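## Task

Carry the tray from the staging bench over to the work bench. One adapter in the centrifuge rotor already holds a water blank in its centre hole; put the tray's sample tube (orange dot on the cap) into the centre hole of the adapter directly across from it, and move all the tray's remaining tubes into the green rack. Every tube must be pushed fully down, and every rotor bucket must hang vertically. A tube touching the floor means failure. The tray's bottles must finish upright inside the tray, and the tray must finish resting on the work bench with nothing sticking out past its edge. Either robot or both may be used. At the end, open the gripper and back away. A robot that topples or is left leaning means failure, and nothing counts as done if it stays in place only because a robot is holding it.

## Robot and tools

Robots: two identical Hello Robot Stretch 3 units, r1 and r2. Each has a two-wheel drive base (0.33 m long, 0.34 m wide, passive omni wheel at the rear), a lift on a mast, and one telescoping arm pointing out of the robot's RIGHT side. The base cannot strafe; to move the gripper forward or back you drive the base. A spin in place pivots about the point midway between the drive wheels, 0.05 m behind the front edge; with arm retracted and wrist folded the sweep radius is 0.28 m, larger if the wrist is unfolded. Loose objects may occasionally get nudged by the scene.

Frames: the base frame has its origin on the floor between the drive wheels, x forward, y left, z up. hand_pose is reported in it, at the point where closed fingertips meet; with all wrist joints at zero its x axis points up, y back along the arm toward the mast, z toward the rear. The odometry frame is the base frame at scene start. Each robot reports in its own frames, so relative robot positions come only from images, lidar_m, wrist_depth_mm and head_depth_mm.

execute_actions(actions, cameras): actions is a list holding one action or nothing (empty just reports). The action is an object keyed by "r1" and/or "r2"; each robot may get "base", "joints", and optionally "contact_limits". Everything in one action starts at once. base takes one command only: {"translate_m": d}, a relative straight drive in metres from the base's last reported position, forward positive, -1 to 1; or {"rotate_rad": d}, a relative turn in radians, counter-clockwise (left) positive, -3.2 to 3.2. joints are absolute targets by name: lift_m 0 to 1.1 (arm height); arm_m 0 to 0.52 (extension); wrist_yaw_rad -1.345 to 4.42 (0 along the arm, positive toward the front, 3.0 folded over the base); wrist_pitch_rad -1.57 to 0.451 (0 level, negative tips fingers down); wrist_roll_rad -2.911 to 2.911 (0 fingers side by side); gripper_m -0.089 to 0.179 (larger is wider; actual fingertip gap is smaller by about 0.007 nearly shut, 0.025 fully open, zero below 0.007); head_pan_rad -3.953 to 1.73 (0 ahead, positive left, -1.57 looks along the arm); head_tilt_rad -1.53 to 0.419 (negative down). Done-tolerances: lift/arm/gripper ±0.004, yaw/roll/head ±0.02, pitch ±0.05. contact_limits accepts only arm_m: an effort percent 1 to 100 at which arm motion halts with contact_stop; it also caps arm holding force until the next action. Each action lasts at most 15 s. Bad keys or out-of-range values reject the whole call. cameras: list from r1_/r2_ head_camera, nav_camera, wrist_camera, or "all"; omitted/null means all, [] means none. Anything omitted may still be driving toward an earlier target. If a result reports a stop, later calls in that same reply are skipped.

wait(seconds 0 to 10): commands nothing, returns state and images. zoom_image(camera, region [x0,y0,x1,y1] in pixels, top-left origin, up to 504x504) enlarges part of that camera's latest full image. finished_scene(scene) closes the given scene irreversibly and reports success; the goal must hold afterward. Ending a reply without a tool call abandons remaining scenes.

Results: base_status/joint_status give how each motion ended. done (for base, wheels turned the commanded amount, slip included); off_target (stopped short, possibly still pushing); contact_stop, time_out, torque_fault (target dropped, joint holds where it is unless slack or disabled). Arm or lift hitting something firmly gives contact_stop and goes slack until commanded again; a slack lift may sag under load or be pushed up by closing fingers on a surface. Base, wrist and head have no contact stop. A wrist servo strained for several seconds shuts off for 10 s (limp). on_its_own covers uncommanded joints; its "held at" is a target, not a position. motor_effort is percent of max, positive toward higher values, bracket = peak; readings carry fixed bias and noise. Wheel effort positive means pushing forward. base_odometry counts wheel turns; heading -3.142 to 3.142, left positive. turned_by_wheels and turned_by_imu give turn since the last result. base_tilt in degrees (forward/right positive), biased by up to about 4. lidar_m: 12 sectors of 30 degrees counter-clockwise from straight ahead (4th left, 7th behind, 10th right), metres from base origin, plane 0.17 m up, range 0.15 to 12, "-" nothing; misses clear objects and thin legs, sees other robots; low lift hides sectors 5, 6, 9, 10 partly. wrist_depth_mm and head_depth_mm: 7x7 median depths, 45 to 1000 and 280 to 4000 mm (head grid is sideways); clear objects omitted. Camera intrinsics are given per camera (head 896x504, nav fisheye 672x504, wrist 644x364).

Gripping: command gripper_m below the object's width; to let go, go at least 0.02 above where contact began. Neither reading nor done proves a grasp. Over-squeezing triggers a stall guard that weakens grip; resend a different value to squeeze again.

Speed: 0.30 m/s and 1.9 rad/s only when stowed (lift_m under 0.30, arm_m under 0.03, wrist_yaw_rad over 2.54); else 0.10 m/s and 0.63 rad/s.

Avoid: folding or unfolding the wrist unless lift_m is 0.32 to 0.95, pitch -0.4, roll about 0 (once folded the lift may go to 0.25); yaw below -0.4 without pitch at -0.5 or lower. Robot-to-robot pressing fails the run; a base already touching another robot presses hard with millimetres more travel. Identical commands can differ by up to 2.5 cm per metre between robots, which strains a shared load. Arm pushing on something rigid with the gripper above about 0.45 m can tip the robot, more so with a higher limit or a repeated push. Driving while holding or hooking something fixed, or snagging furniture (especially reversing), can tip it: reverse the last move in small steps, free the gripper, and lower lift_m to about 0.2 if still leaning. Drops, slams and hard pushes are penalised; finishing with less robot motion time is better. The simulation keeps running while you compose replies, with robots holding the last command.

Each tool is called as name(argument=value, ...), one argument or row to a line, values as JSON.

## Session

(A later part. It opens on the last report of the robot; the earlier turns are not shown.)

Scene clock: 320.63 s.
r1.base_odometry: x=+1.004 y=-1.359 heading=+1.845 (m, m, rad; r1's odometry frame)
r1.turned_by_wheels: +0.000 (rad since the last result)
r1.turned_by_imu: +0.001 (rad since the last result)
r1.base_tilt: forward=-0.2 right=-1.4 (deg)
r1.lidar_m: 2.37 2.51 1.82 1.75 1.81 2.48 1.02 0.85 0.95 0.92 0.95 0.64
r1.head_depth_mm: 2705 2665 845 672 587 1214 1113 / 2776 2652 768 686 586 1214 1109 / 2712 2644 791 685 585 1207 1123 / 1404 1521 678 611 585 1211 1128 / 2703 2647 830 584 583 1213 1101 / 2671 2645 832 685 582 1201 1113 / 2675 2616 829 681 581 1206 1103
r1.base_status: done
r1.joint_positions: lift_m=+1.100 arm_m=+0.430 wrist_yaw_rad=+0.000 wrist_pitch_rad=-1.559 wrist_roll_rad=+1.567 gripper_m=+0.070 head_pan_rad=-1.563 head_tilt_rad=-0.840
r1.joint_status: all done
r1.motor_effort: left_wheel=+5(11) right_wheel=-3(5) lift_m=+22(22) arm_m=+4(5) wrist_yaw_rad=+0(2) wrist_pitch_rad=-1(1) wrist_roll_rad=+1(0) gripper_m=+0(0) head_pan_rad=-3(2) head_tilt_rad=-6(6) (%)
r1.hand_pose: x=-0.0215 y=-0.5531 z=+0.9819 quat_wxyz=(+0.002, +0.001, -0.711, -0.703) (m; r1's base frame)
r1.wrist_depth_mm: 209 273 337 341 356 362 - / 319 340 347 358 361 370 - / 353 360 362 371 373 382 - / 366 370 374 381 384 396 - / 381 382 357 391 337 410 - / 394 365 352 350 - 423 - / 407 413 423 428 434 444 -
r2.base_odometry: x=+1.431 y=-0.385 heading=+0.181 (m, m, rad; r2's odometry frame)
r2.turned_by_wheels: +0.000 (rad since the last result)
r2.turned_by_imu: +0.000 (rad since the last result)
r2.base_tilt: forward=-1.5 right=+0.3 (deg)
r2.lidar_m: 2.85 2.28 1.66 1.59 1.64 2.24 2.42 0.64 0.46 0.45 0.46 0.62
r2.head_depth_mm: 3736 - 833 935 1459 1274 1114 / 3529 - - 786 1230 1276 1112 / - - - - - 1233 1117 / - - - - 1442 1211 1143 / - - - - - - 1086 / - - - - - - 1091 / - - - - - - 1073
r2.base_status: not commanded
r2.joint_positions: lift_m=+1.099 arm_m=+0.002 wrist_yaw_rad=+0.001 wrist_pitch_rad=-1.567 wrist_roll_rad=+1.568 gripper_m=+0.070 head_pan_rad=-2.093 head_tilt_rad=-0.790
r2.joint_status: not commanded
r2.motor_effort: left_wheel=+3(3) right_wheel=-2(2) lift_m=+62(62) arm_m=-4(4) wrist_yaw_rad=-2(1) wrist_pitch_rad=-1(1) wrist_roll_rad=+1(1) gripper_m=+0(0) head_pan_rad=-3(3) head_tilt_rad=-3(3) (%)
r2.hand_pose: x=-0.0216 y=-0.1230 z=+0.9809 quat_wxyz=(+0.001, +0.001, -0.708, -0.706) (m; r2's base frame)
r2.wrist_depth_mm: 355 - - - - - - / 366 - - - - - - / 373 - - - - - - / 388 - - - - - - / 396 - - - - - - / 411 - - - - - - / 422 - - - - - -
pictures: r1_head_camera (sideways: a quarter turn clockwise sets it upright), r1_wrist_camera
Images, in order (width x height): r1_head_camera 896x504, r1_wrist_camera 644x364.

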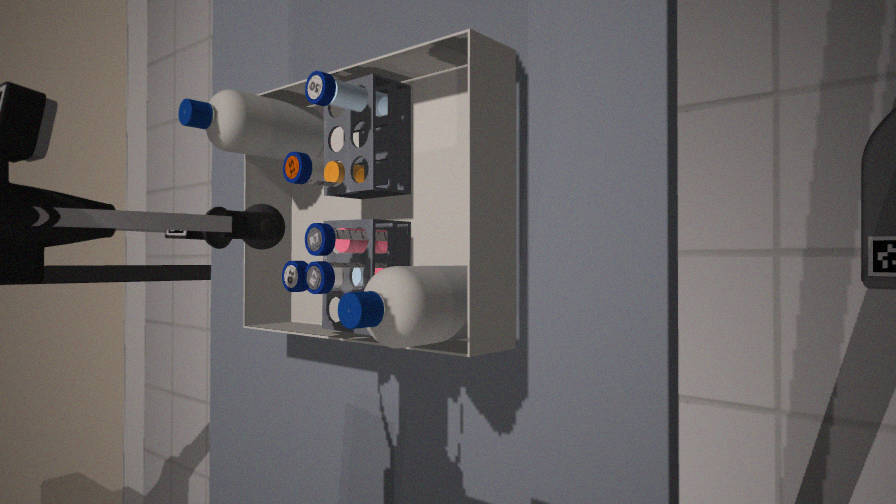

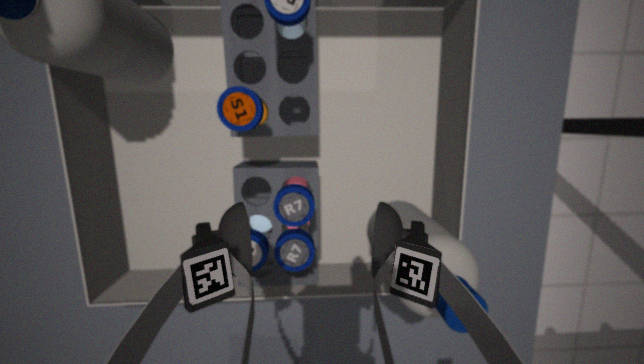

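execute_actions(
  actions=[
    {"r1":{"base":{"translate_m":-0.005},"joints":{"arm_m":0.447,"lift_m":1.04,"gripper_m":0.06}}},
  ],
  cameras=["r1_wrist_camera"],
)

Scene clock: 327.83 s.
r1.base_odometry: x=+1.006 y=-1.364 heading=+1.845 (m, m, rad; r1's odometry frame)
r1.turned_by_wheels: +0.000 (rad since the last result)
r1.turned_by_imu: +0.001 (rad since the last result)
r1.base_tilt: forward=-0.2 right=-1.4 (deg)
r1.lidar_m: 2.37 2.51 1.83 1.75 1.82 2.48 1.01 0.84 0.95 0.92 0.95 0.64
r1.head_depth_mm: 2702 2658 838 657 585 1209 1119 / 2655 2667 752 686 587 1217 1113 / 2597 2674 811 685 585 1212 1126 / - 2518 679 670 581 1210 1125 / 2672 2653 809 580 584 1204 1115 / 2670 2638 833 685 584 1203 1110 / 2672 2607 831 683 583 1196 1106
r1.base_status: done
r1.joint_positions: lift_m=+1.040 arm_m=+0.447 wrist_yaw_rad=+0.000 wrist_pitch_rad=-1.559 wrist_roll_rad=+1.567 gripper_m=+0.060 head_pan_rad=-1.563 head_tilt_rad=-0.840
r1.joint_status: all done
r1.motor_effort: left_wheel=+5(5) right_wheel=-2(7) lift_m=+14(20) arm_m=+4(5) wrist_yaw_rad=-1(0) wrist_pitch_rad=-1(1) wrist_roll_rad=+1(1) gripper_m=+0(45) head_pan_rad=-3(3) head_tilt_rad=-5(6) (%)
r1.hand_pose: x=-0.0215 y=-0.5702 z=+0.9225 quat_wxyz=(+0.002, +0.001, -0.711, -0.703) (m; r1's base frame)
r1.wrist_depth_mm: 175 238 282 237 297 289 307 / 249 293 294 294 305 290 318 / 261 301 304 304 315 312 327 / 269 313 314 316 326 316 339 / 275 321 322 263 319 315 353 / 289 331 209 219 315 210 - / 335 290 302 285 301 194 -
r2.base_odometry: x=+1.431 y=-0.385 heading=+0.181 (m, m, rad; r2's odometry frame)
r2.turned_by_wheels: +0.000 (rad since the last result)
r2.turned_by_imu: +0.000 (rad since the last result)
r2.base_tilt: forward=-1.5 right=+0.3 (deg)
r2.lidar_m: 2.85 2.28 1.66 1.59 1.65 2.23 2.43 0.64 0.46 0.44 0.46 0.62
r2.head_depth_mm: 3754 - 838 938 1461 1270 1115 / 3494 - - 786 1232 1279 1116 / - - - - - 1238 1118 / - - - - 1438 1207 1141 / - - - - - - 1084 / - - - - - - 1087 / - - - - - - 1074
r2.base_status: not commanded
r2.joint_positions: lift_m=+1.099 arm_m=+0.002 wrist_yaw_rad=+0.001 wrist_pitch_rad=-1.567 wrist_roll_rad=+1.568 gripper_m=+0.070 head_pan_rad=-2.093 head_tilt_rad=-0.790
r2.joint_status: not commanded
r2.motor_effort: left_wheel=+3(3) right_wheel=-1(2) lift_m=+62(62) arm_m=-4(4) wrist_yaw_rad=+0(1) wrist_pitch_rad=-2(1) wrist_roll_rad=+1(1) gripper_m=+0(0) head_pan_rad=-4(3) head_tilt_rad=-3(3) (%)
r2.hand_pose: x=-0.0216 y=-0.1230 z=+0.9809 quat_wxyz=(+0.001, +0.001, -0.708, -0.706) (m; r2's base frame)
r2.wrist_depth_mm: 351 - - - - - - / 362 - - - - - - / 376 - - - - - - / 388 - - - - - - / 398 - - - - - - / 410 - - - - - - / 423 - - - - - -
pictures: r1_wrist_camera
Images, in order (width x height): r1_wrist_camera 644x364.

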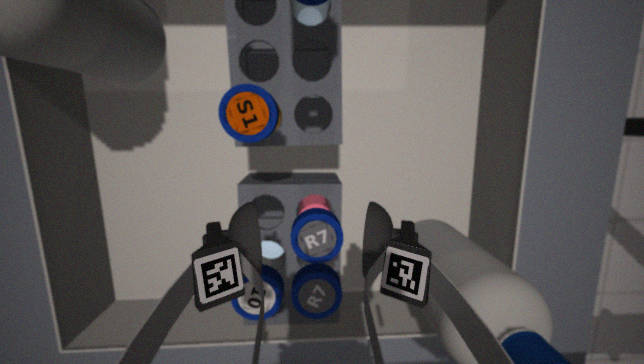

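execute_actions(
  actions=[
    {"r1":{"base":{"translate_m":0.011},"joints":{"arm_m":0.444,"lift_m":0.995}}},
  ],
  cameras=["r1_wrist_camera"],
)

Scene clock: 334.13 s.
r1.base_odometry: x=+1.003 y=-1.353 heading=+1.845 (m, m, rad; r1's odometry frame)
r1.turned_by_wheels: +0.000 (rad since the last result)
r1.turned_by_imu: +0.001 (rad since the last result)
r1.base_tilt: forward=-0.2 right=-1.4 (deg)
r1.lidar_m: 2.36 2.50 1.82 1.75 1.81 2.48 1.02 0.85 0.95 0.91 0.95 0.63
r1.head_depth_mm: - 2644 840 656 586 1224 1120 / 2754 2558 769 689 587 1220 1111 / 2808 2572 796 685 585 1208 1137 / 1361 1571 715 608 584 1209 1120 / 2688 2663 811 588 584 1209 1115 / 2667 2643 830 683 581 1212 1108 / 2682 2631 832 685 583 1209 1102
r1.base_status: done
r1.joint_positions: lift_m=+0.995 arm_m=+0.444 wrist_yaw_rad=+0.000 wrist_pitch_rad=-1.559 wrist_roll_rad=+1.567 gripper_m=+0.060 head_pan_rad=-1.563 head_tilt_rad=-0.840
r1.joint_status: all done
r1.motor_effort: left_wheel=+5(10) right_wheel=-3(6) lift_m=+14(14) arm_m=-3(3) wrist_yaw_rad=+0(0) wrist_pitch_rad=-1(1) wrist_roll_rad=+0(1) gripper_m=+0(0) head_pan_rad=-3(2) head_tilt_rad=-5(6) (%)
r1.hand_pose: x=-0.0215 y=-0.5679 z=+0.8775 quat_wxyz=(+0.002, +0.001, -0.711, -0.703) (m; r1's base frame)
r1.wrist_depth_mm: 188 242 219 245 254 253 260 / 247 251 139 231 262 262 269 / 254 258 258 265 269 269 280 / 261 267 267 252 278 270 291 / 263 275 274 156 283 254 300 / 261 284 167 169 295 184 310 / 248 258 199 232 242 155 154
r2.base_odometry: x=+1.431 y=-0.385 heading=+0.181 (m, m, rad; r2's odometry frame)
r2.turned_by_wheels: +0.000 (rad since the last result)
r2.turned_by_imu: +0.000 (rad since the last result)
r2.base_tilt: forward=-1.5 right=+0.2 (deg)
r2.lidar_m: 2.85 2.28 1.66 1.59 1.65 2.24 2.43 0.64 0.46 0.44 0.46 0.62
r2.head_depth_mm: 3768 - 836 933 1453 1279 1112 / 3477 - - 788 1233 1274 1113 / - - - - - 1229 1117 / - - - - 1430 1215 1147 / - - - - - - 1087 / - - - - - - 1088 / - - - - - - 1073
r2.base_status: not commanded
r2.joint_positions: lift_m=+1.099 arm_m=+0.002 wrist_yaw_rad=+0.001 wrist_pitch_rad=-1.567 wrist_roll_rad=+1.568 gripper_m=+0.070 head_pan_rad=-2.093 head_tilt_rad=-0.790
r2.joint_status: not commanded
r2.motor_effort: left_wheel=+3(3) right_wheel=-2(2) lift_m=+62(62) arm_m=-4(4) wrist_yaw_rad=+0(1) wrist_pitch_rad=-1(1) wrist_roll_rad=+1(1) gripper_m=+0(0) head_pan_rad=-3(3) head_tilt_rad=-3(3) (%)
r2.hand_pose: x=-0.0216 y=-0.1230 z=+0.9809 quat_wxyz=(+0.001, +0.001, -0.708, -0.706) (m; r2's base frame)
r2.wrist_depth_mm: 352 - - - - - - / 361 - - - - - - / 377 - - - - - - / 390 - - - - - - / 400 - - - - - - / 409 - - - - - - / 422 - - - - - -
pictures: r1_wrist_camera
Images, in order (width x height): r1_wrist_camera 644x364.

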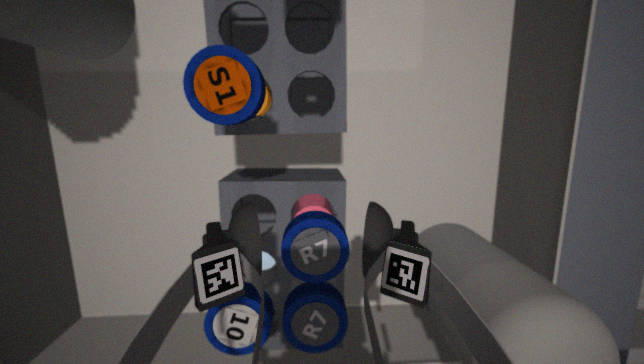

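execute_actions(
  actions=[
    {"r1":{"base":{"translate_m":0.008},"joints":{"lift_m":0.975}}},
  ],
  cameras=["r1_wrist_camera"],
)

execute_actions(
  actions=[
    {"r1":{"joints":{"gripper_m":0.006}}},
  ],
  cameras=["r1_wrist_camera"],
)

execute_actions(
  actions=[
    {"r1":{"joints":{"lift_m":1.1,"head_pan_rad":-1.0}}},
  ],
  cameras=["r1_wrist_camera","r1_head_camera"],
)

Scene clock: 342.43 s.
r1.base_odometry: x=+1.001 y=-1.346 heading=+1.845 (m, m, rad; r1's odometry frame)
r1.turned_by_wheels: +0.000 (rad since the last result)
r1.turned_by_imu: +0.001 (rad since the last result)
r1.base_tilt: forward=-0.3 right=-1.3 (deg)
r1.lidar_m: 2.34 2.50 1.82 1.75 1.81 2.47 1.03 0.86 0.95 0.92 0.95 0.62
r1.head_depth_mm: - 1781 840 665 585 1212 1113 / 2817 856 771 686 587 1219 1116 / - 991 833 682 584 1215 1126 / 2608 1587 677 591 584 1194 1123 / 2673 2624 832 586 583 1203 1104 / 2718 2617 829 686 580 1202 1109 / 2698 2621 830 686 582 1209 1109
r1.base_status: done
r1.joint_positions: lift_m=+0.975 arm_m=+0.444 wrist_yaw_rad=+0.000 wrist_pitch_rad=-1.559 wrist_roll_rad=+1.567 gripper_m=+0.060 head_pan_rad=-1.563 head_tilt_rad=-0.840
r1.joint_status: all done
r1.motor_effort: left_wheel=+5(10) right_wheel=-3(6) lift_m=+14(14) arm_m=-3(3) wrist_yaw_rad=+0(0) wrist_pitch_rad=-1(1) wrist_roll_rad=+1(1) gripper_m=+0(1) head_pan_rad=-2(2) head_tilt_rad=-6(5) (%)
r1.hand_pose: x=-0.0215 y=-0.5679 z=+0.8575 quat_wxyz=(+0.002, +0.001, -0.711, -0.703) (m; r1's base frame)
r1.wrist_depth_mm: 199 225 170 177 233 236 191 / 229 231 120 211 241 242 202 / 237 239 243 245 249 251 212 / 243 247 246 195 257 258 213 / 249 254 253 134 262 238 274 / 257 262 205 144 275 172 284 / 237 247 140 143 237 144 133
r2.base_odometry: x=+1.431 y=-0.385 heading=+0.181 (m, m, rad; r2's odometry frame)
r2.turned_by_wheels: +0.000 (rad since the last result)
r2.turned_by_imu: +0.000 (rad since the last result)
r2.base_tilt: forward=-1.5 right=+0.2 (deg)
r2.lidar_m: 2.85 2.28 1.65 1.59 1.64 2.23 2.43 0.64 0.46 0.44 0.46 0.62
r2.head_depth_mm: 3747 - 839 937 1459 1274 1116 / 3516 - - 786 1230 1273 1115 / - - - - - 1229 1119 / - - - - 1441 1207 1139 / - - - - - - 1082 / - - - - - - 1085 / - - - - - - 1072
r2.base_status: not commanded
r2.joint_positions: lift_m=+1.099 arm_m=+0.002 wrist_yaw_rad=+0.001 wrist_pitch_rad=-1.567 wrist_roll_rad=+1.568 gripper_m=+0.070 head_pan_rad=-2.093 head_tilt_rad=-0.790
r2.joint_status: not commanded
r2.motor_effort: left_wheel=+3(3) right_wheel=-2(2) lift_m=+62(62) arm_m=-4(4) wrist_yaw_rad=+0(1) wrist_pitch_rad=-1(1) wrist_roll_rad=+1(1) gripper_m=+0(0) head_pan_rad=-3(3) head_tilt_rad=-3(3) (%)
r2.hand_pose: x=-0.0216 y=-0.1230 z=+0.9809 quat_wxyz=(+0.001, +0.001, -0.708, -0.706) (m; r2's base frame)
r2.wrist_depth_mm: 350 - - - - - - / 365 - - - - - - / 373 - - - - - - / 385 - - - - - - / 398 - - - - - - / 414 - - - - - - / 425 - - - - - -
pictures: r1_wrist_camera
Images, in order (width x height): r1_wrist_camera 644x364.

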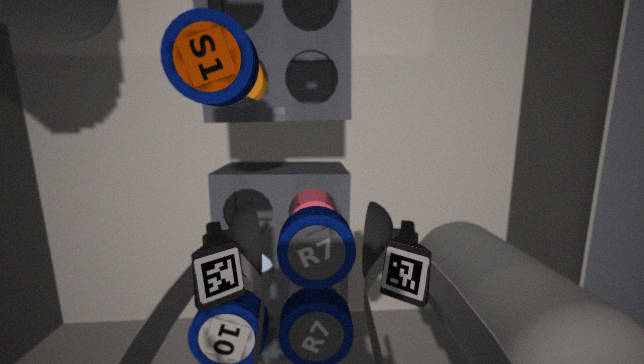

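Scene clock: 343.47 s.
r1.base_odometry: x=+1.001 y=-1.346 heading=+1.845 (m, m, rad; r1's odometry frame)
r1.turned_by_wheels: +0.000 (rad since the last result)
r1.turned_by_imu: +0.000 (rad since the last result)
r1.base_tilt: forward=-0.3 right=-1.2 (deg)
r1.lidar_m: 2.35 2.50 1.82 1.75 1.82 2.47 1.03 0.85 0.95 0.92 0.95 0.63
r1.head_depth_mm: - 1790 842 668 586 1211 1116 / 2823 859 770 687 586 1208 1110 / - 993 838 684 584 1202 1128 / 2602 1592 679 595 584 1212 1132 / 2673 2667 834 586 582 1216 1113 / 2700 2650 832 686 580 1212 1107 / 2679 2636 828 684 582 1196 1103
r1.base_status: not commanded
r1.joint_positions: lift_m=+0.975 arm_m=+0.444 wrist_yaw_rad=+0.000 wrist_pitch_rad=-1.559 wrist_roll_rad=+1.567 gripper_m=+0.007 head_pan_rad=-1.563 head_tilt_rad=-0.840
r1.joint_status: all done
r1.motor_effort: left_wheel=+5(5) right_wheel=-3(3) lift_m=+14(14) arm_m=-3(3) wrist_yaw_rad=+0(0) wrist_pitch_rad=-1(1) wrist_roll_rad=+0(1) gripper_m=-11(85) head_pan_rad=-2(2) head_tilt_rad=-5(6) (%)
r1.hand_pose: x=-0.0215 y=-0.5679 z=+0.8575 quat_wxyz=(+0.002, +0.001, -0.711, -0.703) (m; r1's base frame)
r1.wrist_depth_mm: 199 225 170 176 235 235 191 / 229 230 120 211 243 243 202 / 236 239 242 245 249 251 211 / 243 246 246 200 257 257 213 / 249 254 254 131 264 240 275 / 257 263 204 137 217 172 284 / 237 248 140 143 243 146 133
r2.base_odometry: x=+1.431 y=-0.385 heading=+0.181 (m, m, rad; r2's odometry frame)
r2.turned_by_wheels: +0.000 (rad since the last result)
r2.turned_by_imu: +0.000 (rad since the last result)
r2.base_tilt: forward=-1.5 right=+0.3 (deg)
r2.lidar_m: 2.85 2.28 1.66 1.59 1.65 2.23 2.42 0.64 0.46 0.44 0.46 0.62
r2.head_depth_mm: 3749 - 837 941 1462 1274 1114 / 3502 - - 787 1226 1278 1114 / - - - - - 1234 1117 / - - - - 1436 1210 1140 / - - - - - - 1087 / - - - - - - 1087 / - - - - - - 1074
r2.base_status: not commanded
r2.joint_positions: lift_m=+1.099 arm_m=+0.002 wrist_yaw_rad=+0.001 wrist_pitch_rad=-1.567 wrist_roll_rad=+1.568 gripper_m=+0.070 head_pan_rad=-2.093 head_tilt_rad=-0.790
r2.joint_status: not commanded
r2.motor_effort: left_wheel=+3(3) right_wheel=-2(2) lift_m=+63(62) arm_m=-4(4) wrist_yaw_rad=-1(1) wrist_pitch_rad=-1(1) wrist_roll_rad=+1(1) gripper_m=+0(0) head_pan_rad=-3(4) head_tilt_rad=-4(3) (%)
r2.hand_pose: x=-0.0216 y=-0.1230 z=+0.9809 quat_wxyz=(+0.001, +0.001, -0.708, -0.706) (m; r2's base frame)
r2.wrist_depth_mm: 352 - - - - - - / 363 - - - - - - / 371 - - - - - - / 384 - - - - - - / 398 - - - - - - / 414 - - - - - - / 427 - - - - - -
pictures: r1_wrist_camera
Images, in order (width x height): r1_wrist_camera 644x364.

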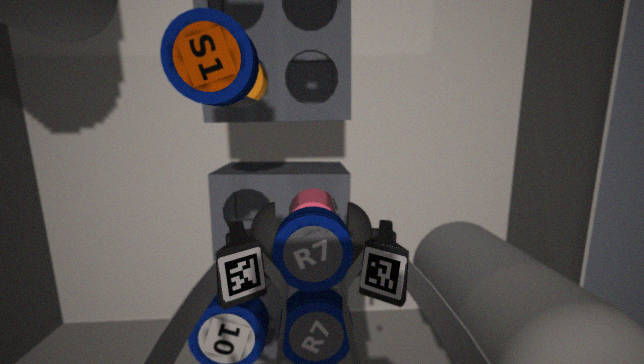

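Scene clock: 345.43 s.
r1.base_odometry: x=+1.001 y=-1.346 heading=+1.845 (m, m, rad; r1's odometry frame)
r1.turned_by_wheels: +0.000 (rad since the last result)
r1.turned_by_imu: +0.000 (rad since the last result)
r1.base_tilt: forward=-0.2 right=-1.4 (deg)
r1.lidar_m: 2.35 2.51 1.83 1.75 1.82 2.48 1.03 0.86 0.95 0.92 0.95 0.63
r1.head_depth_mm: 2638 2687 841 525 563 512 1113 / 2792 2632 840 691 586 529 1109 / 2957 1068 837 691 584 1216 1111 / 3147 1067 797 688 585 1256 1115 / 3301 2646 818 686 611 1241 1111 / 3422 2608 833 686 1359 1256 1105 / 3604 2619 829 684 1106 1256 1113
r1.base_status: not commanded
r1.joint_positions: lift_m=+1.100 arm_m=+0.444 wrist_yaw_rad=+0.000 wrist_pitch_rad=-1.559 wrist_roll_rad=+1.567 gripper_m=+0.007 head_pan_rad=-1.007 head_tilt_rad=-0.840
r1.joint_status: all done
r1.motor_effort: left_wheel=+5(5) right_wheel=-3(3) lift_m=+22(25) arm_m=-2(3) wrist_yaw_rad=+0(1) wrist_pitch_rad=-1(1) wrist_roll_rad=+0(1) gripper_m=-11(10) head_pan_rad=+4(26) head_tilt_rad=-6(5) (%)
r1.hand_pose: x=-0.0215 y=-0.5679 z=+0.9819 quat_wxyz=(+0.002, +0.001, -0.711, -0.703) (m; r1's base frame)
r1.wrist_depth_mm: 215 255 342 346 356 360 - / 345 346 350 357 365 369 - / 358 360 364 371 374 382 - / 367 370 375 376 382 394 - / 381 382 385 131 276 407 - / 394 371 406 274 257 420 - / 410 410 420 427 433 441 -
r2.base_odometry: x=+1.431 y=-0.385 heading=+0.181 (m, m, rad; r2's odometry frame)
r2.turned_by_wheels: +0.000 (rad since the last result)
r2.turned_by_imu: +0.000 (rad since the last result)
r2.base_tilt: forward=-1.5 right=+0.3 (deg)
r2.lidar_m: 2.85 2.28 1.66 1.59 1.64 2.23 2.42 0.64 0.46 0.44 0.46 0.62
r2.head_depth_mm: 3699 - 838 937 1452 1271 1106 / 3496 - - 787 1222 1278 1117 / - - - - - 1232 1118 / - - - - 1436 1211 1137 / - - - - - - 1089 / - - - - - - 1087 / - - - - - - 1071
r2.base_status: not commanded
r2.joint_positions: lift_m=+1.099 arm_m=+0.002 wrist_yaw_rad=+0.001 wrist_pitch_rad=-1.567 wrist_roll_rad=+1.568 gripper_m=+0.070 head_pan_rad=-2.093 head_tilt_rad=-0.790
r2.joint_status: not commanded
r2.motor_effort: left_wheel=+3(3) right_wheel=-2(2) lift_m=+62(62) arm_m=-4(4) wrist_yaw_rad=+1(1) wrist_pitch_rad=-1(1) wrist_roll_rad=+1(1) gripper_m=+0(1) head_pan_rad=-4(4) head_tilt_rad=-3(3) (%)
r2.hand_pose: x=-0.0216 y=-0.1230 z=+0.9809 quat_wxyz=(+0.001, +0.001, -0.708, -0.706) (m; r2's base frame)
r2.wrist_depth_mm: 353 - - - - - - / 360 - - - - - - / 376 - - - - - - / 387 - - - - - - / 398 - - - - - - / 411 - - - - - - / 423 - - - - - -
pictures: r1_head_camera (sideways: a quarter turn clockwise sets it upright), r1_wrist_camera
Images, in order (width x height): r1_head_camera 896x504, r1_wrist_camera 644x364.

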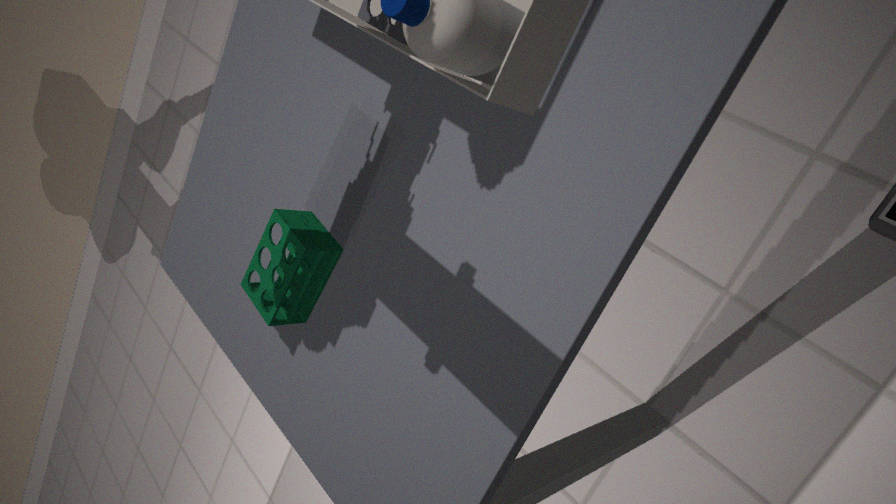

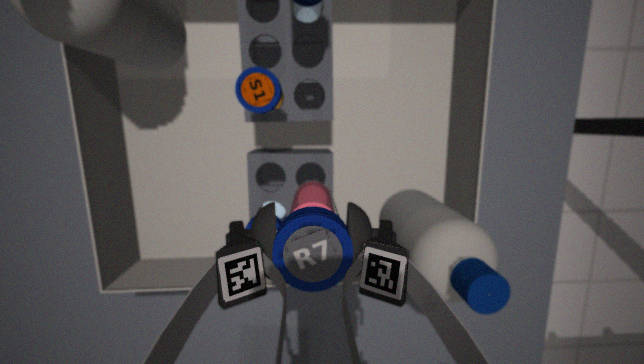

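execute_actions(
  actions=[
    {"r1":{"base":{"translate_m":0.38},"joints":{"head_pan_rad":-1.57}}},
  ],
  cameras=["r1_wrist_camera","r1_head_camera"],
)

Scene clock: 358.47 s.
r1.base_odometry: x=+0.897 y=-0.980 heading=+1.845 (m, m, rad; r1's odometry frame)
r1.turned_by_wheels: +0.000 (rad since the last result)
r1.turned_by_imu: +0.001 (rad since the last result)
r1.base_tilt: forward=-0.3 right=-1.4 (deg)
r1.lidar_m: 1.98 2.51 1.83 1.76 1.82 2.48 1.22 1.23 0.95 0.91 0.33 2.16
r1.head_depth_mm: 2700 2668 812 693 586 1217 1115 / 2698 2557 843 691 586 1213 1118 / 2701 2654 836 689 587 1218 1131 / 2737 2641 768 687 581 1206 1125 / 2659 2646 832 686 583 1211 1107 / 2688 2689 834 685 581 790 1089 / 2693 2584 2068 684 580 1185 1107
r1.base_status: done
r1.joint_positions: lift_m=+1.100 arm_m=+0.444 wrist_yaw_rad=+0.000 wrist_pitch_rad=-1.559 wrist_roll_rad=+1.567 gripper_m=+0.007 head_pan_rad=-1.563 head_tilt_rad=-0.840
r1.joint_status: all done
r1.motor_effort: left_wheel=+5(9) right_wheel=-3(4) lift_m=+22(22) arm_m=-3(3) wrist_yaw_rad=+0(0) wrist_pitch_rad=-1(1) wrist_roll_rad=+1(0) gripper_m=-10(10) head_pan_rad=-3(27) head_tilt_rad=-6(6) (%)
r1.hand_pose: x=-0.0215 y=-0.5679 z=+0.9819 quat_wxyz=(+0.002, +0.001, -0.711, -0.703) (m; r1's base frame)
r1.wrist_depth_mm: 338 342 345 351 358 361 - / 347 352 358 361 368 371 - / 359 363 369 374 382 387 - / 369 375 372 383 390 394 - / 380 388 387 131 406 411 - / 394 399 404 273 423 429 - / 404 411 423 427 434 440 -
r2.base_odometry: x=+1.431 y=-0.385 heading=+0.181 (m, m, rad; r2's odometry frame)
r2.turned_by_wheels: +0.000 (rad since the last result)
r2.turned_by_imu: +0.000 (rad since the last result)
r2.base_tilt: forward=-1.5 right=+0.2 (deg)
r2.lidar_m: 2.86 2.28 1.66 1.59 1.64 2.23 2.43 0.64 0.46 0.45 0.46 0.62
r2.head_depth_mm: 3763 - 835 936 1451 1272 1112 / 3477 - - 785 1230 1280 1115 / - - - - - 1231 1115 / - - - - 1443 1207 1142 / - - - - - - 1083 / - - - - - - 1087 / - - - - - - 1068
r2.base_status: not commanded
r2.joint_positions: lift_m=+1.099 arm_m=+0.002 wrist_yaw_rad=+0.001 wrist_pitch_rad=-1.567 wrist_roll_rad=+1.568 gripper_m=+0.070 head_pan_rad=-2.093 head_tilt_rad=-0.790
r2.joint_status: not commanded
r2.motor_effort: left_wheel=+3(3) right_wheel=-2(2) lift_m=+62(62) arm_m=-4(4) wrist_yaw_rad=+0(1) wrist_pitch_rad=-1(1) wrist_roll_rad=+1(1) gripper_m=+0(0) head_pan_rad=-4(3) head_tilt_rad=-3(3) (%)
r2.hand_pose: x=-0.0216 y=-0.1230 z=+0.9809 quat_wxyz=(+0.001, +0.001, -0.708, -0.706) (m; r2's base frame)
r2.wrist_depth_mm: 349 - - - - - - / 362 - - - - - - / 376 - - - - - - / 384 - - - - - - / 398 - - - - - - / 408 - - - - - - / 427 - - - - - -
pictures: r1_head_camera (sideways: a quarter turn clockwise sets it upright), r1_wrist_camera
Images, in order (width x height): r1_head_camera 896x504, r1_wrist_camera 644x364.

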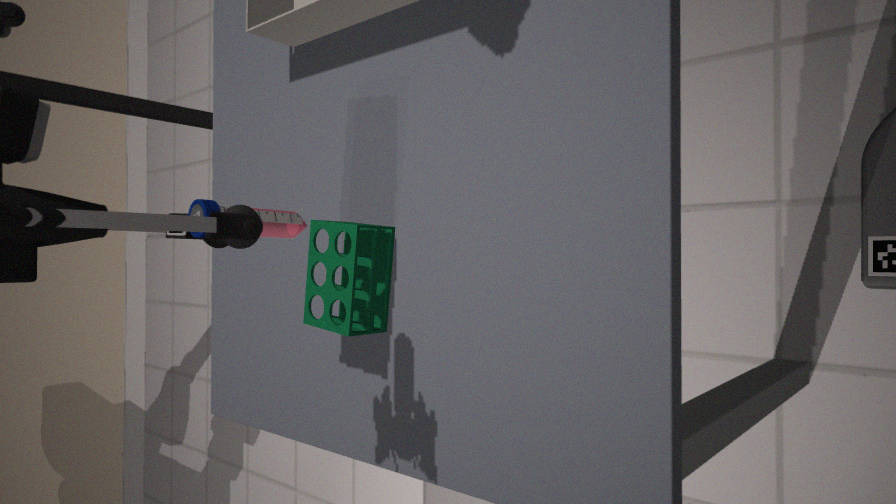

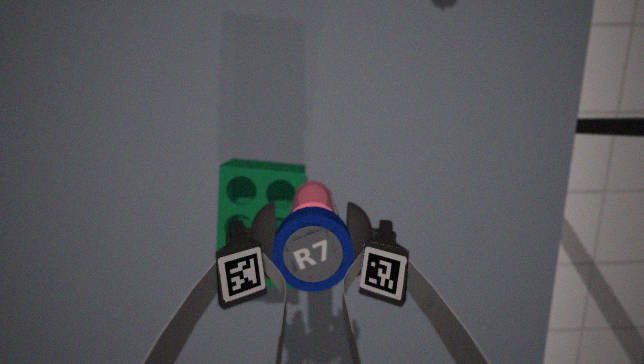

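execute_actions(
  actions=[
    {"r1":{"base":{"translate_m":-0.031},"joints":{"arm_m":0.507,"lift_m":1.08}}},
  ],
  cameras=["r1_wrist_camera","r1_head_camera"],
)

Scene clock: 372.13 s.
r1.base_odometry: x=+0.906 y=-1.010 heading=+1.846 (m, m, rad; r1's odometry frame)
r1.turned_by_wheels: +0.000 (rad since the last result)
r1.turned_by_imu: +0.001 (rad since the last result)
r1.base_tilt: forward=-0.3 right=-1.4 (deg)
r1.lidar_m: 2.00 2.51 1.82 1.75 1.82 2.48 1.19 1.20 0.95 0.91 0.35 2.18
r1.head_depth_mm: 2704 2682 801 675 587 1217 1114 / 2657 2570 835 689 585 1216 1115 / 2757 2664 839 689 584 1208 1124 / 2734 2618 812 687 585 1210 1127 / 2717 2606 834 684 584 1203 1111 / 2724 2648 834 685 583 983 1087 / 2655 2637 889 682 581 725 1112
r1.base_status: done
r1.joint_positions: lift_m=+1.080 arm_m=+0.507 wrist_yaw_rad=+0.000 wrist_pitch_rad=-1.559 wrist_roll_rad=+1.567 gripper_m=+0.007 head_pan_rad=-1.563 head_tilt_rad=-0.840
r1.joint_status: all done
r1.motor_effort: left_wheel=+4(6) right_wheel=-2(7) lift_m=+14(20) arm_m=+3(2) wrist_yaw_rad=+0(0) wrist_pitch_rad=-1(1) wrist_roll_rad=+1(1) gripper_m=-11(10) head_pan_rad=-2(2) head_tilt_rad=-6(6) (%)
r1.hand_pose: x=-0.0215 y=-0.6302 z=+0.9625 quat_wxyz=(+0.002, +0.001, -0.711, -0.703) (m; r1's base frame)
r1.wrist_depth_mm: 320 324 328 330 337 343 347 / 332 335 336 342 347 352 358 / 339 343 349 355 358 365 369 / 349 354 359 365 372 377 383 / 360 367 369 131 383 392 395 / 371 378 387 229 401 407 410 / 386 392 397 407 410 416 430
r2.base_odometry: x=+1.431 y=-0.385 heading=+0.181 (m, m, rad; r2's odometry frame)
r2.turned_by_wheels: +0.000 (rad since the last result)
r2.turned_by_imu: +0.000 (rad since the last result)
r2.base_tilt: forward=-1.5 right=+0.2 (deg)
r2.lidar_m: 2.85 2.28 1.66 1.59 1.65 2.24 2.42 0.64 0.46 0.45 0.46 0.62
r2.head_depth_mm: 3776 - 836 938 1454 1277 1110 / 3488 - - 784 1227 1275 1116 / - - - - - 1228 1117 / - - - - 1438 1207 1140 / - - - - - - 1089 / - - - - - - 1087 / - - - - - - 1077
r2.base_status: not commanded
r2.joint_positions: lift_m=+1.099 arm_m=+0.002 wrist_yaw_rad=+0.001 wrist_pitch_rad=-1.567 wrist_roll_rad=+1.568 gripper_m=+0.070 head_pan_rad=-2.093 head_tilt_rad=-0.790
r2.joint_status: not commanded
r2.motor_effort: left_wheel=+3(3) right_wheel=-2(2) lift_m=+62(62) arm_m=-4(4) wrist_yaw_rad=-1(1) wrist_pitch_rad=-1(1) wrist_roll_rad=+1(1) gripper_m=+0(0) head_pan_rad=-3(3) head_tilt_rad=-4(3) (%)
r2.hand_pose: x=-0.0216 y=-0.1230 z=+0.9809 quat_wxyz=(+0.001, +0.001, -0.708, -0.706) (m; r2's base frame)
r2.wrist_depth_mm: 354 - - - - - - / 362 - - - - - - / 374 - - - - - - / 387 - - - - - - / 399 - - - - - - / 408 - - - - - - / 424 - - - - - -
pictures: r1_head_camera (sideways: a quarter turn clockwise sets it upright), r1_wrist_camera
Images, in order (width x height): r1_head_camera 896x504, r1_wrist_camera 644x364.

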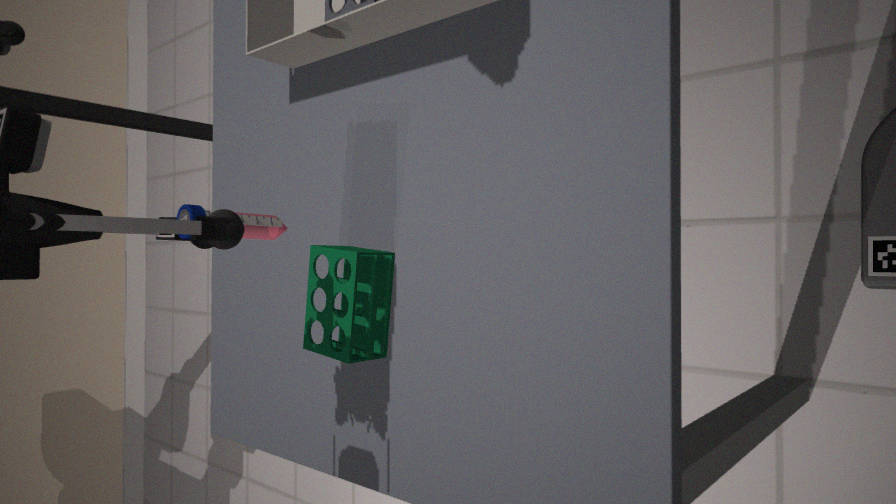

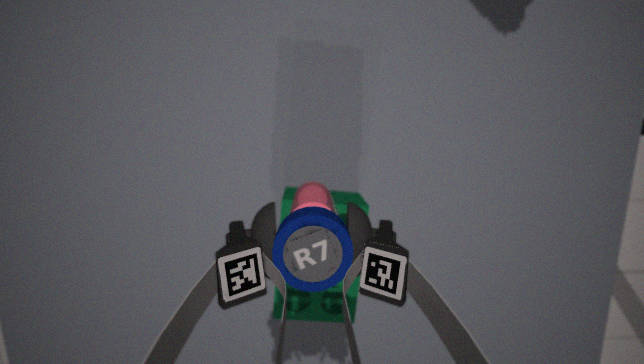

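execute_actions(
  actions=[
    {"r1":{"joints":{"lift_m":1.062,"head_tilt_rad":-0.75}}},
  ],
  cameras=["r1_wrist_camera","r1_head_camera"],
)

zoom_image(
  camera="r1_head_camera",
  region=[200,170,480,400],
)

Scene clock: 385.43 s.
r1.base_odometry: x=+0.906 y=-1.010 heading=+1.846 (m, m, rad; r1's odometry frame)
r1.turned_by_wheels: +0.000 (rad since the last result)
r1.turned_by_imu: +0.001 (rad since the last result)
r1.base_tilt: forward=-0.3 right=-1.3 (deg)
r1.lidar_m: 2.01 2.51 1.83 1.76 1.82 2.48 1.19 1.20 0.95 0.91 0.34 2.19
r1.head_depth_mm: 2553 2981 886 711 625 541 1131 / 2573 2886 952 752 620 541 1132 / 2660 2913 955 751 619 540 1133 / 2563 2907 899 732 619 539 1140 / 2604 2894 947 730 617 538 1126 / 2624 2907 946 747 618 537 1069 / 2610 2895 2332 745 617 538 1084
r1.base_status: not commanded
r1.joint_positions: lift_m=+1.062 arm_m=+0.507 wrist_yaw_rad=+0.000 wrist_pitch_rad=-1.559 wrist_roll_rad=+1.567 gripper_m=+0.007 head_pan_rad=-1.563 head_tilt_rad=-0.755
r1.joint_status: all done
r1.motor_effort: left_wheel=+5(4) right_wheel=-3(2) lift_m=+14(12) arm_m=+4(4) wrist_yaw_rad=+0(1) wrist_pitch_rad=-1(1) wrist_roll_rad=+0(1) gripper_m=-11(11) head_pan_rad=-3(2) head_tilt_rad=+1(14) (%)
r1.hand_pose: x=-0.0215 y=-0.6302 z=+0.9445 quat_wxyz=(+0.002, +0.001, -0.711, -0.703) (m; r1's base frame)
r1.wrist_depth_mm: 304 307 311 316 322 323 330 / 312 317 321 327 331 335 338 / 323 327 331 333 340 347 350 / 333 339 341 343 350 357 362 / 343 346 348 131 365 371 376 / 355 359 369 220 378 381 392 / 364 371 377 385 392 394 406
r2.base_odometry: x=+1.431 y=-0.385 heading=+0.181 (m, m, rad; r2's odometry frame)
r2.turned_by_wheels: +0.000 (rad since the last result)
r2.turned_by_imu: +0.000 (rad since the last result)
r2.base_tilt: forward=-1.5 right=+0.2 (deg)
r2.lidar_m: 2.85 2.28 1.65 1.59 1.65 2.24 2.43 0.64 0.46 0.44 0.46 0.62
r2.head_depth_mm: 3783 - 839 934 1448 1273 1112 / 3512 - - 786 1231 1279 1114 / - - - - - 1233 1117 / - - - - 1440 1212 1138 / - - - - - - 1085 / - - - - - - 1089 / - - - - - - 1073
r2.base_status: not commanded
r2.joint_positions: lift_m=+1.099 arm_m=+0.002 wrist_yaw_rad=+0.001 wrist_pitch_rad=-1.567 wrist_roll_rad=+1.568 gripper_m=+0.070 head_pan_rad=-2.093 head_tilt_rad=-0.790
r2.joint_status: not commanded
r2.motor_effort: left_wheel=+3(3) right_wheel=-2(2) lift_m=+62(62) arm_m=-4(4) wrist_yaw_rad=-1(1) wrist_pitch_rad=-1(1) wrist_roll_rad=+1(1) gripper_m=+0(0) head_pan_rad=-3(4) head_tilt_rad=-4(4) (%)
r2.hand_pose: x=-0.0216 y=-0.1230 z=+0.9809 quat_wxyz=(+0.001, +0.001, -0.708, -0.706) (m; r2's base frame)
r2.wrist_depth_mm: 351 - - - - - - / 365 - - - - - - / 376 - - - - - - / 386 - - - - - - / 399 - - - - - - / 413 - - - - - - / 426 - - - - - -
pictures: r1_head_camera (sideways: a quarter turn clockwise sets it upright), r1_wrist_camera
Images, in order (width x height): r1_head_camera 896x504, r1_wrist_camera 644x364.

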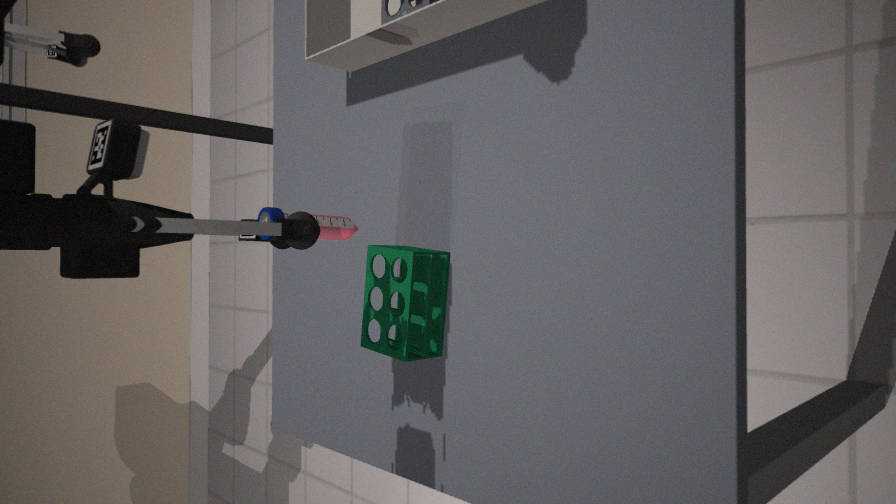

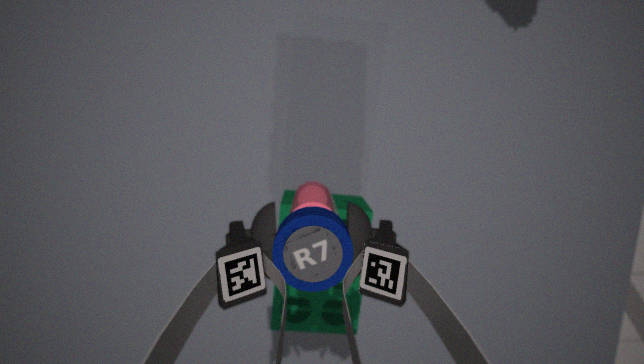

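Region (200, 170, 480, 400) of r1_head_camera's 896x504 image, scaled by 1.800, with more detail than that image has; it fills the top 414 rows of this view, and the rest is white.

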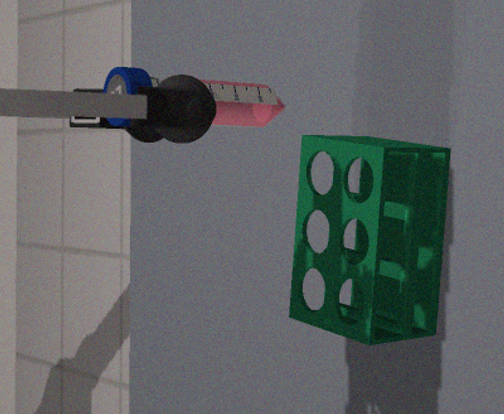

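execute_actions(
  actions=[
    {"r1":{"base":{"translate_m":0.045}}},
  ],
  cameras=["r1_wrist_camera","r1_head_camera"],
)

zoom_image(
  camera="r1_head_camera",
  region=[200,120,480,350],
)

Scene clock: 399.63 s.
r1.base_odometry: x=+0.894 y=-0.966 heading=+1.846 (m, m, rad; r1's odometry frame)
r1.turned_by_wheels: +0.000 (rad since the last result)
r1.turned_by_imu: +0.001 (rad since the last result)
r1.base_tilt: forward=-0.2 right=-1.4 (deg)
r1.lidar_m: 1.96 2.51 1.83 1.75 1.82 2.47 1.23 1.25 0.95 0.91 0.32 2.15
r1.head_depth_mm: 2569 2913 957 757 620 541 1137 / 2611 2879 957 752 621 540 1130 / 2622 2864 952 752 620 538 1138 / 2622 2916 899 728 618 539 1130 / 2611 2876 945 749 618 539 1133 / 2619 2951 949 746 618 539 985 / 2584 2889 2339 1799 616 537 1128
r1.base_status: done
r1.joint_positions: lift_m=+1.062 arm_m=+0.507 wrist_yaw_rad=+0.000 wrist_pitch_rad=-1.559 wrist_roll_rad=+1.567 gripper_m=+0.007 head_pan_rad=-1.563 head_tilt_rad=-0.754
r1.joint_status: not commanded
r1.motor_effort: left_wheel=+5(9) right_wheel=-3(5) lift_m=+14(14) arm_m=+4(4) wrist_yaw_rad=+0(0) wrist_pitch_rad=-1(1) wrist_roll_rad=+1(0) gripper_m=-12(11) head_pan_rad=-3(2) head_tilt_rad=+2(2) (%)
r1.hand_pose: x=-0.0215 y=-0.6302 z=+0.9445 quat_wxyz=(+0.002, +0.001, -0.711, -0.703) (m; r1's base frame)
r1.wrist_depth_mm: 304 307 310 315 319 324 329 / 311 315 322 326 331 335 338 / 323 326 329 333 340 346 352 / 331 334 340 282 350 357 359 / 343 348 351 131 365 369 373 / 356 358 368 219 379 384 387 / 367 367 380 385 391 397 403
r2.base_odometry: x=+1.431 y=-0.385 heading=+0.181 (m, m, rad; r2's odometry frame)
r2.turned_by_wheels: +0.000 (rad since the last result)
r2.turned_by_imu: +0.000 (rad since the last result)
r2.base_tilt: forward=-1.5 right=+0.2 (deg)
r2.lidar_m: 2.86 2.28 1.66 1.59 1.65 2.23 2.42 0.64 0.46 0.44 0.46 0.62
r2.head_depth_mm: 3706 - 836 940 1460 1271 1111 / 3449 - - 786 1232 1279 1116 / - - - - - 1229 1119 / - - - - 1434 1209 1140 / - - - - - - 1088 / - - - - - - 1088 / - - - - - - 1071
r2.base_status: not commanded
r2.joint_positions: lift_m=+1.099 arm_m=+0.002 wrist_yaw_rad=+0.001 wrist_pitch_rad=-1.567 wrist_roll_rad=+1.568 gripper_m=+0.070 head_pan_rad=-2.093 head_tilt_rad=-0.790
r2.joint_status: not commanded
r2.motor_effort: left_wheel=+3(3) right_wheel=-2(2) lift_m=+62(62) arm_m=-4(5) wrist_yaw_rad=-1(0) wrist_pitch_rad=-1(1) wrist_roll_rad=+1(1) gripper_m=+0(0) head_pan_rad=-3(3) head_tilt_rad=-3(3) (%)
r2.hand_pose: x=-0.0216 y=-0.1230 z=+0.9809 quat_wxyz=(+0.001, +0.001, -0.708, -0.706) (m; r2's base frame)
r2.wrist_depth_mm: 351 - - - - - - / 360 - - - - - - / 376 - - - - - - / 385 - - - - - - / 396 - - - - - - / 412 - - - - - - / 425 - - - - - -
pictures: r1_head_camera (sideways: a quarter turn clockwise sets it upright), r1_wrist_camera
Images, in order (width x height): r1_head_camera 896x504, r1_wrist_camera 644x364.

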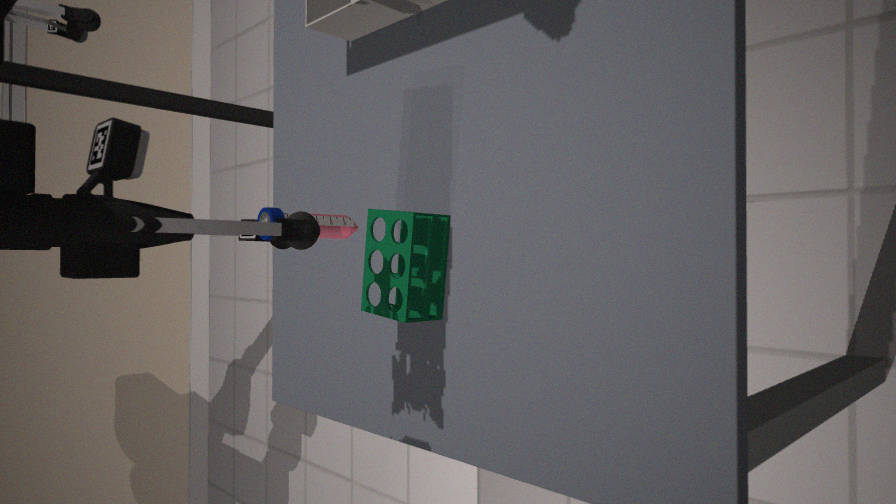

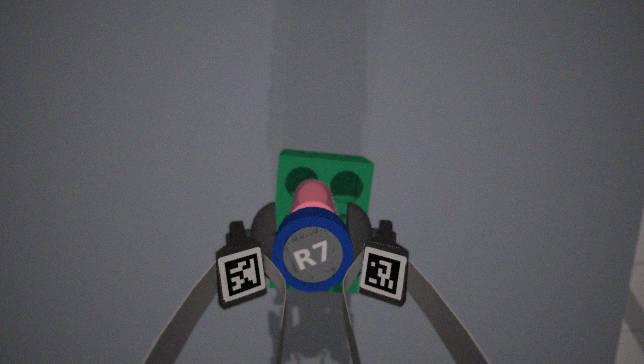

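Region (200, 120, 480, 350) of r1_head_camera's 896x504 image, scaled by 1.800, with more detail than that image has; it fills the top 414 rows of this view, and the rest is white.

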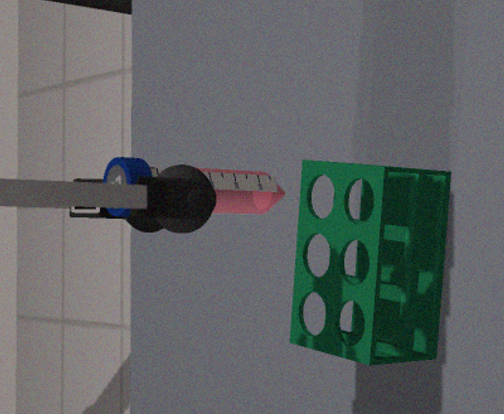

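execute_actions(
  actions=[
    {"r1":{"joints":{"arm_m":0.515,"lift_m":1.03}}},
  ],
  cameras=["r1_wrist_camera","r1_head_camera"],
)

zoom_image(
  camera="r1_head_camera",
  region=[200,120,480,350],
)

Scene clock: 410.27 s.
r1.base_odometry: x=+0.894 y=-0.966 heading=+1.846 (m, m, rad; r1's odometry frame)
r1.turned_by_wheels: +0.000 (rad since the last result)
r1.turned_by_imu: +0.002 (rad since the last result)
r1.base_tilt: forward=-0.3 right=-1.4 (deg)
r1.lidar_m: 1.96 2.51 1.83 1.76 1.82 2.48 1.23 1.24 0.95 0.91 0.32 2.15
r1.head_depth_mm: - 2946 956 754 622 540 1136 / 2634 2856 959 752 621 539 1132 / 2705 2930 951 751 622 538 1126 / 2584 2953 915 730 620 539 1132 / 2629 2911 947 746 618 539 1138 / 2608 2899 947 748 616 538 990 / 2620 2863 2314 1779 616 538 1126
r1.base_status: not commanded
r1.joint_positions: lift_m=+1.030 arm_m=+0.515 wrist_yaw_rad=+0.000 wrist_pitch_rad=-1.559 wrist_roll_rad=+1.567 gripper_m=+0.007 head_pan_rad=-1.563 head_tilt_rad=-0.754
r1.joint_status: all done
r1.motor_effort: left_wheel=+4(5) right_wheel=-3(3) lift_m=+14(13) arm_m=+4(3) wrist_yaw_rad=+0(0) wrist_pitch_rad=-1(1) wrist_roll_rad=+1(1) gripper_m=-11(11) head_pan_rad=-2(2) head_tilt_rad=+2(1) (%)
r1.hand_pose: x=-0.0215 y=-0.6382 z=+0.9125 quat_wxyz=(+0.002, +0.001, -0.711, -0.703) (m; r1's base frame)
r1.wrist_depth_mm: 275 278 282 285 289 294 297 / 282 286 291 293 299 302 306 / 291 294 299 303 308 311 318 / 300 304 309 253 316 323 327 / 312 314 315 131 328 332 339 / 321 324 332 202 342 344 353 / 331 334 341 347 352 357 366
r2.base_odometry: x=+1.431 y=-0.385 heading=+0.181 (m, m, rad; r2's odometry frame)
r2.turned_by_wheels: +0.000 (rad since the last result)
r2.turned_by_imu: +0.000 (rad since the last result)
r2.base_tilt: forward=-1.5 right=+0.2 (deg)
r2.lidar_m: 2.85 2.29 1.66 1.59 1.65 2.23 2.42 0.64 0.46 0.44 0.46 0.62
r2.head_depth_mm: 3786 - 838 935 1457 1276 1110 / 3474 - - 786 1229 1275 1111 / - - - - - 1230 1115 / - - - - 1437 1210 1141 / - - - - - - 1085 / - - - - - - 1090 / - - - - - - 1071
r2.base_status: not commanded
r2.joint_positions: lift_m=+1.099 arm_m=+0.002 wrist_yaw_rad=+0.001 wrist_pitch_rad=-1.567 wrist_roll_rad=+1.568 gripper_m=+0.070 head_pan_rad=-2.093 head_tilt_rad=-0.790
r2.joint_status: not commanded
r2.motor_effort: left_wheel=+3(3) right_wheel=-2(2) lift_m=+62(62) arm_m=-5(4) wrist_yaw_rad=+0(1) wrist_pitch_rad=-1(1) wrist_roll_rad=+1(1) gripper_m=+0(0) head_pan_rad=-3(3) head_tilt_rad=-3(3) (%)
r2.hand_pose: x=-0.0216 y=-0.1230 z=+0.9809 quat_wxyz=(+0.001, +0.001, -0.708, -0.706) (m; r2's base frame)
r2.wrist_depth_mm: 350 - - - - - - / 363 - - - - - - / 375 - - - - - - / 389 - - - - - - / 401 - - - - - - / 409 - - - - - - / 422 - - - - - -
pictures: r1_head_camera (sideways: a quarter turn clockwise sets it upright), r1_wrist_camera
Images, in order (width x height): r1_head_camera 896x504, r1_wrist_camera 644x364.

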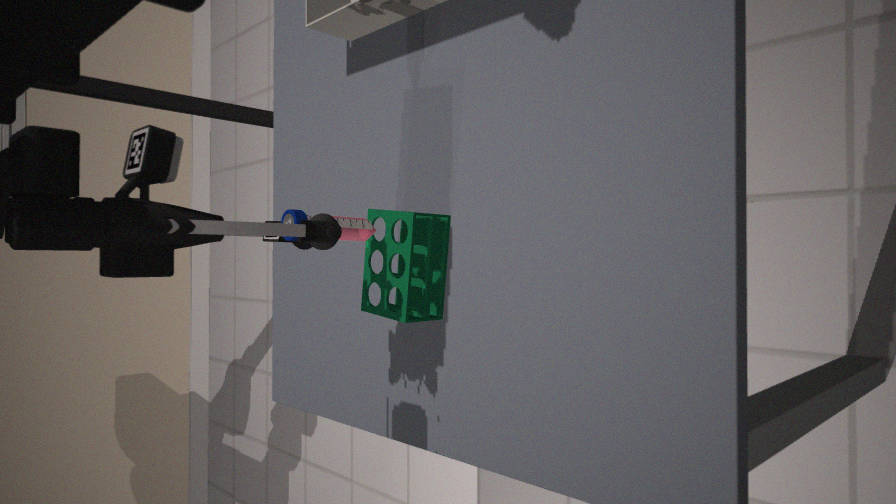

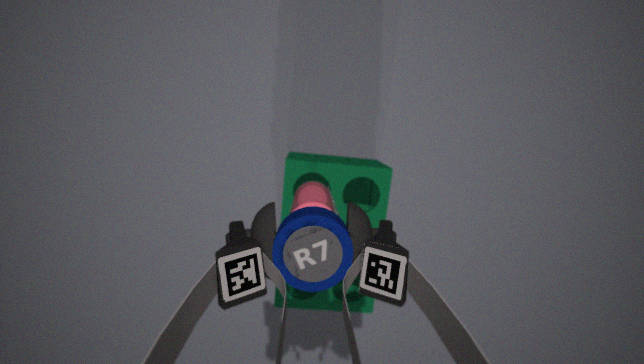

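Region (200, 120, 480, 350) of r1_head_camera's 896x504 image, scaled by 1.800, with more detail than that image has; it fills the top 414 rows of this view, and the rest is white.

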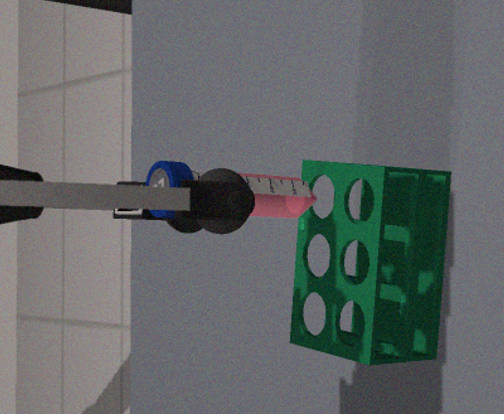

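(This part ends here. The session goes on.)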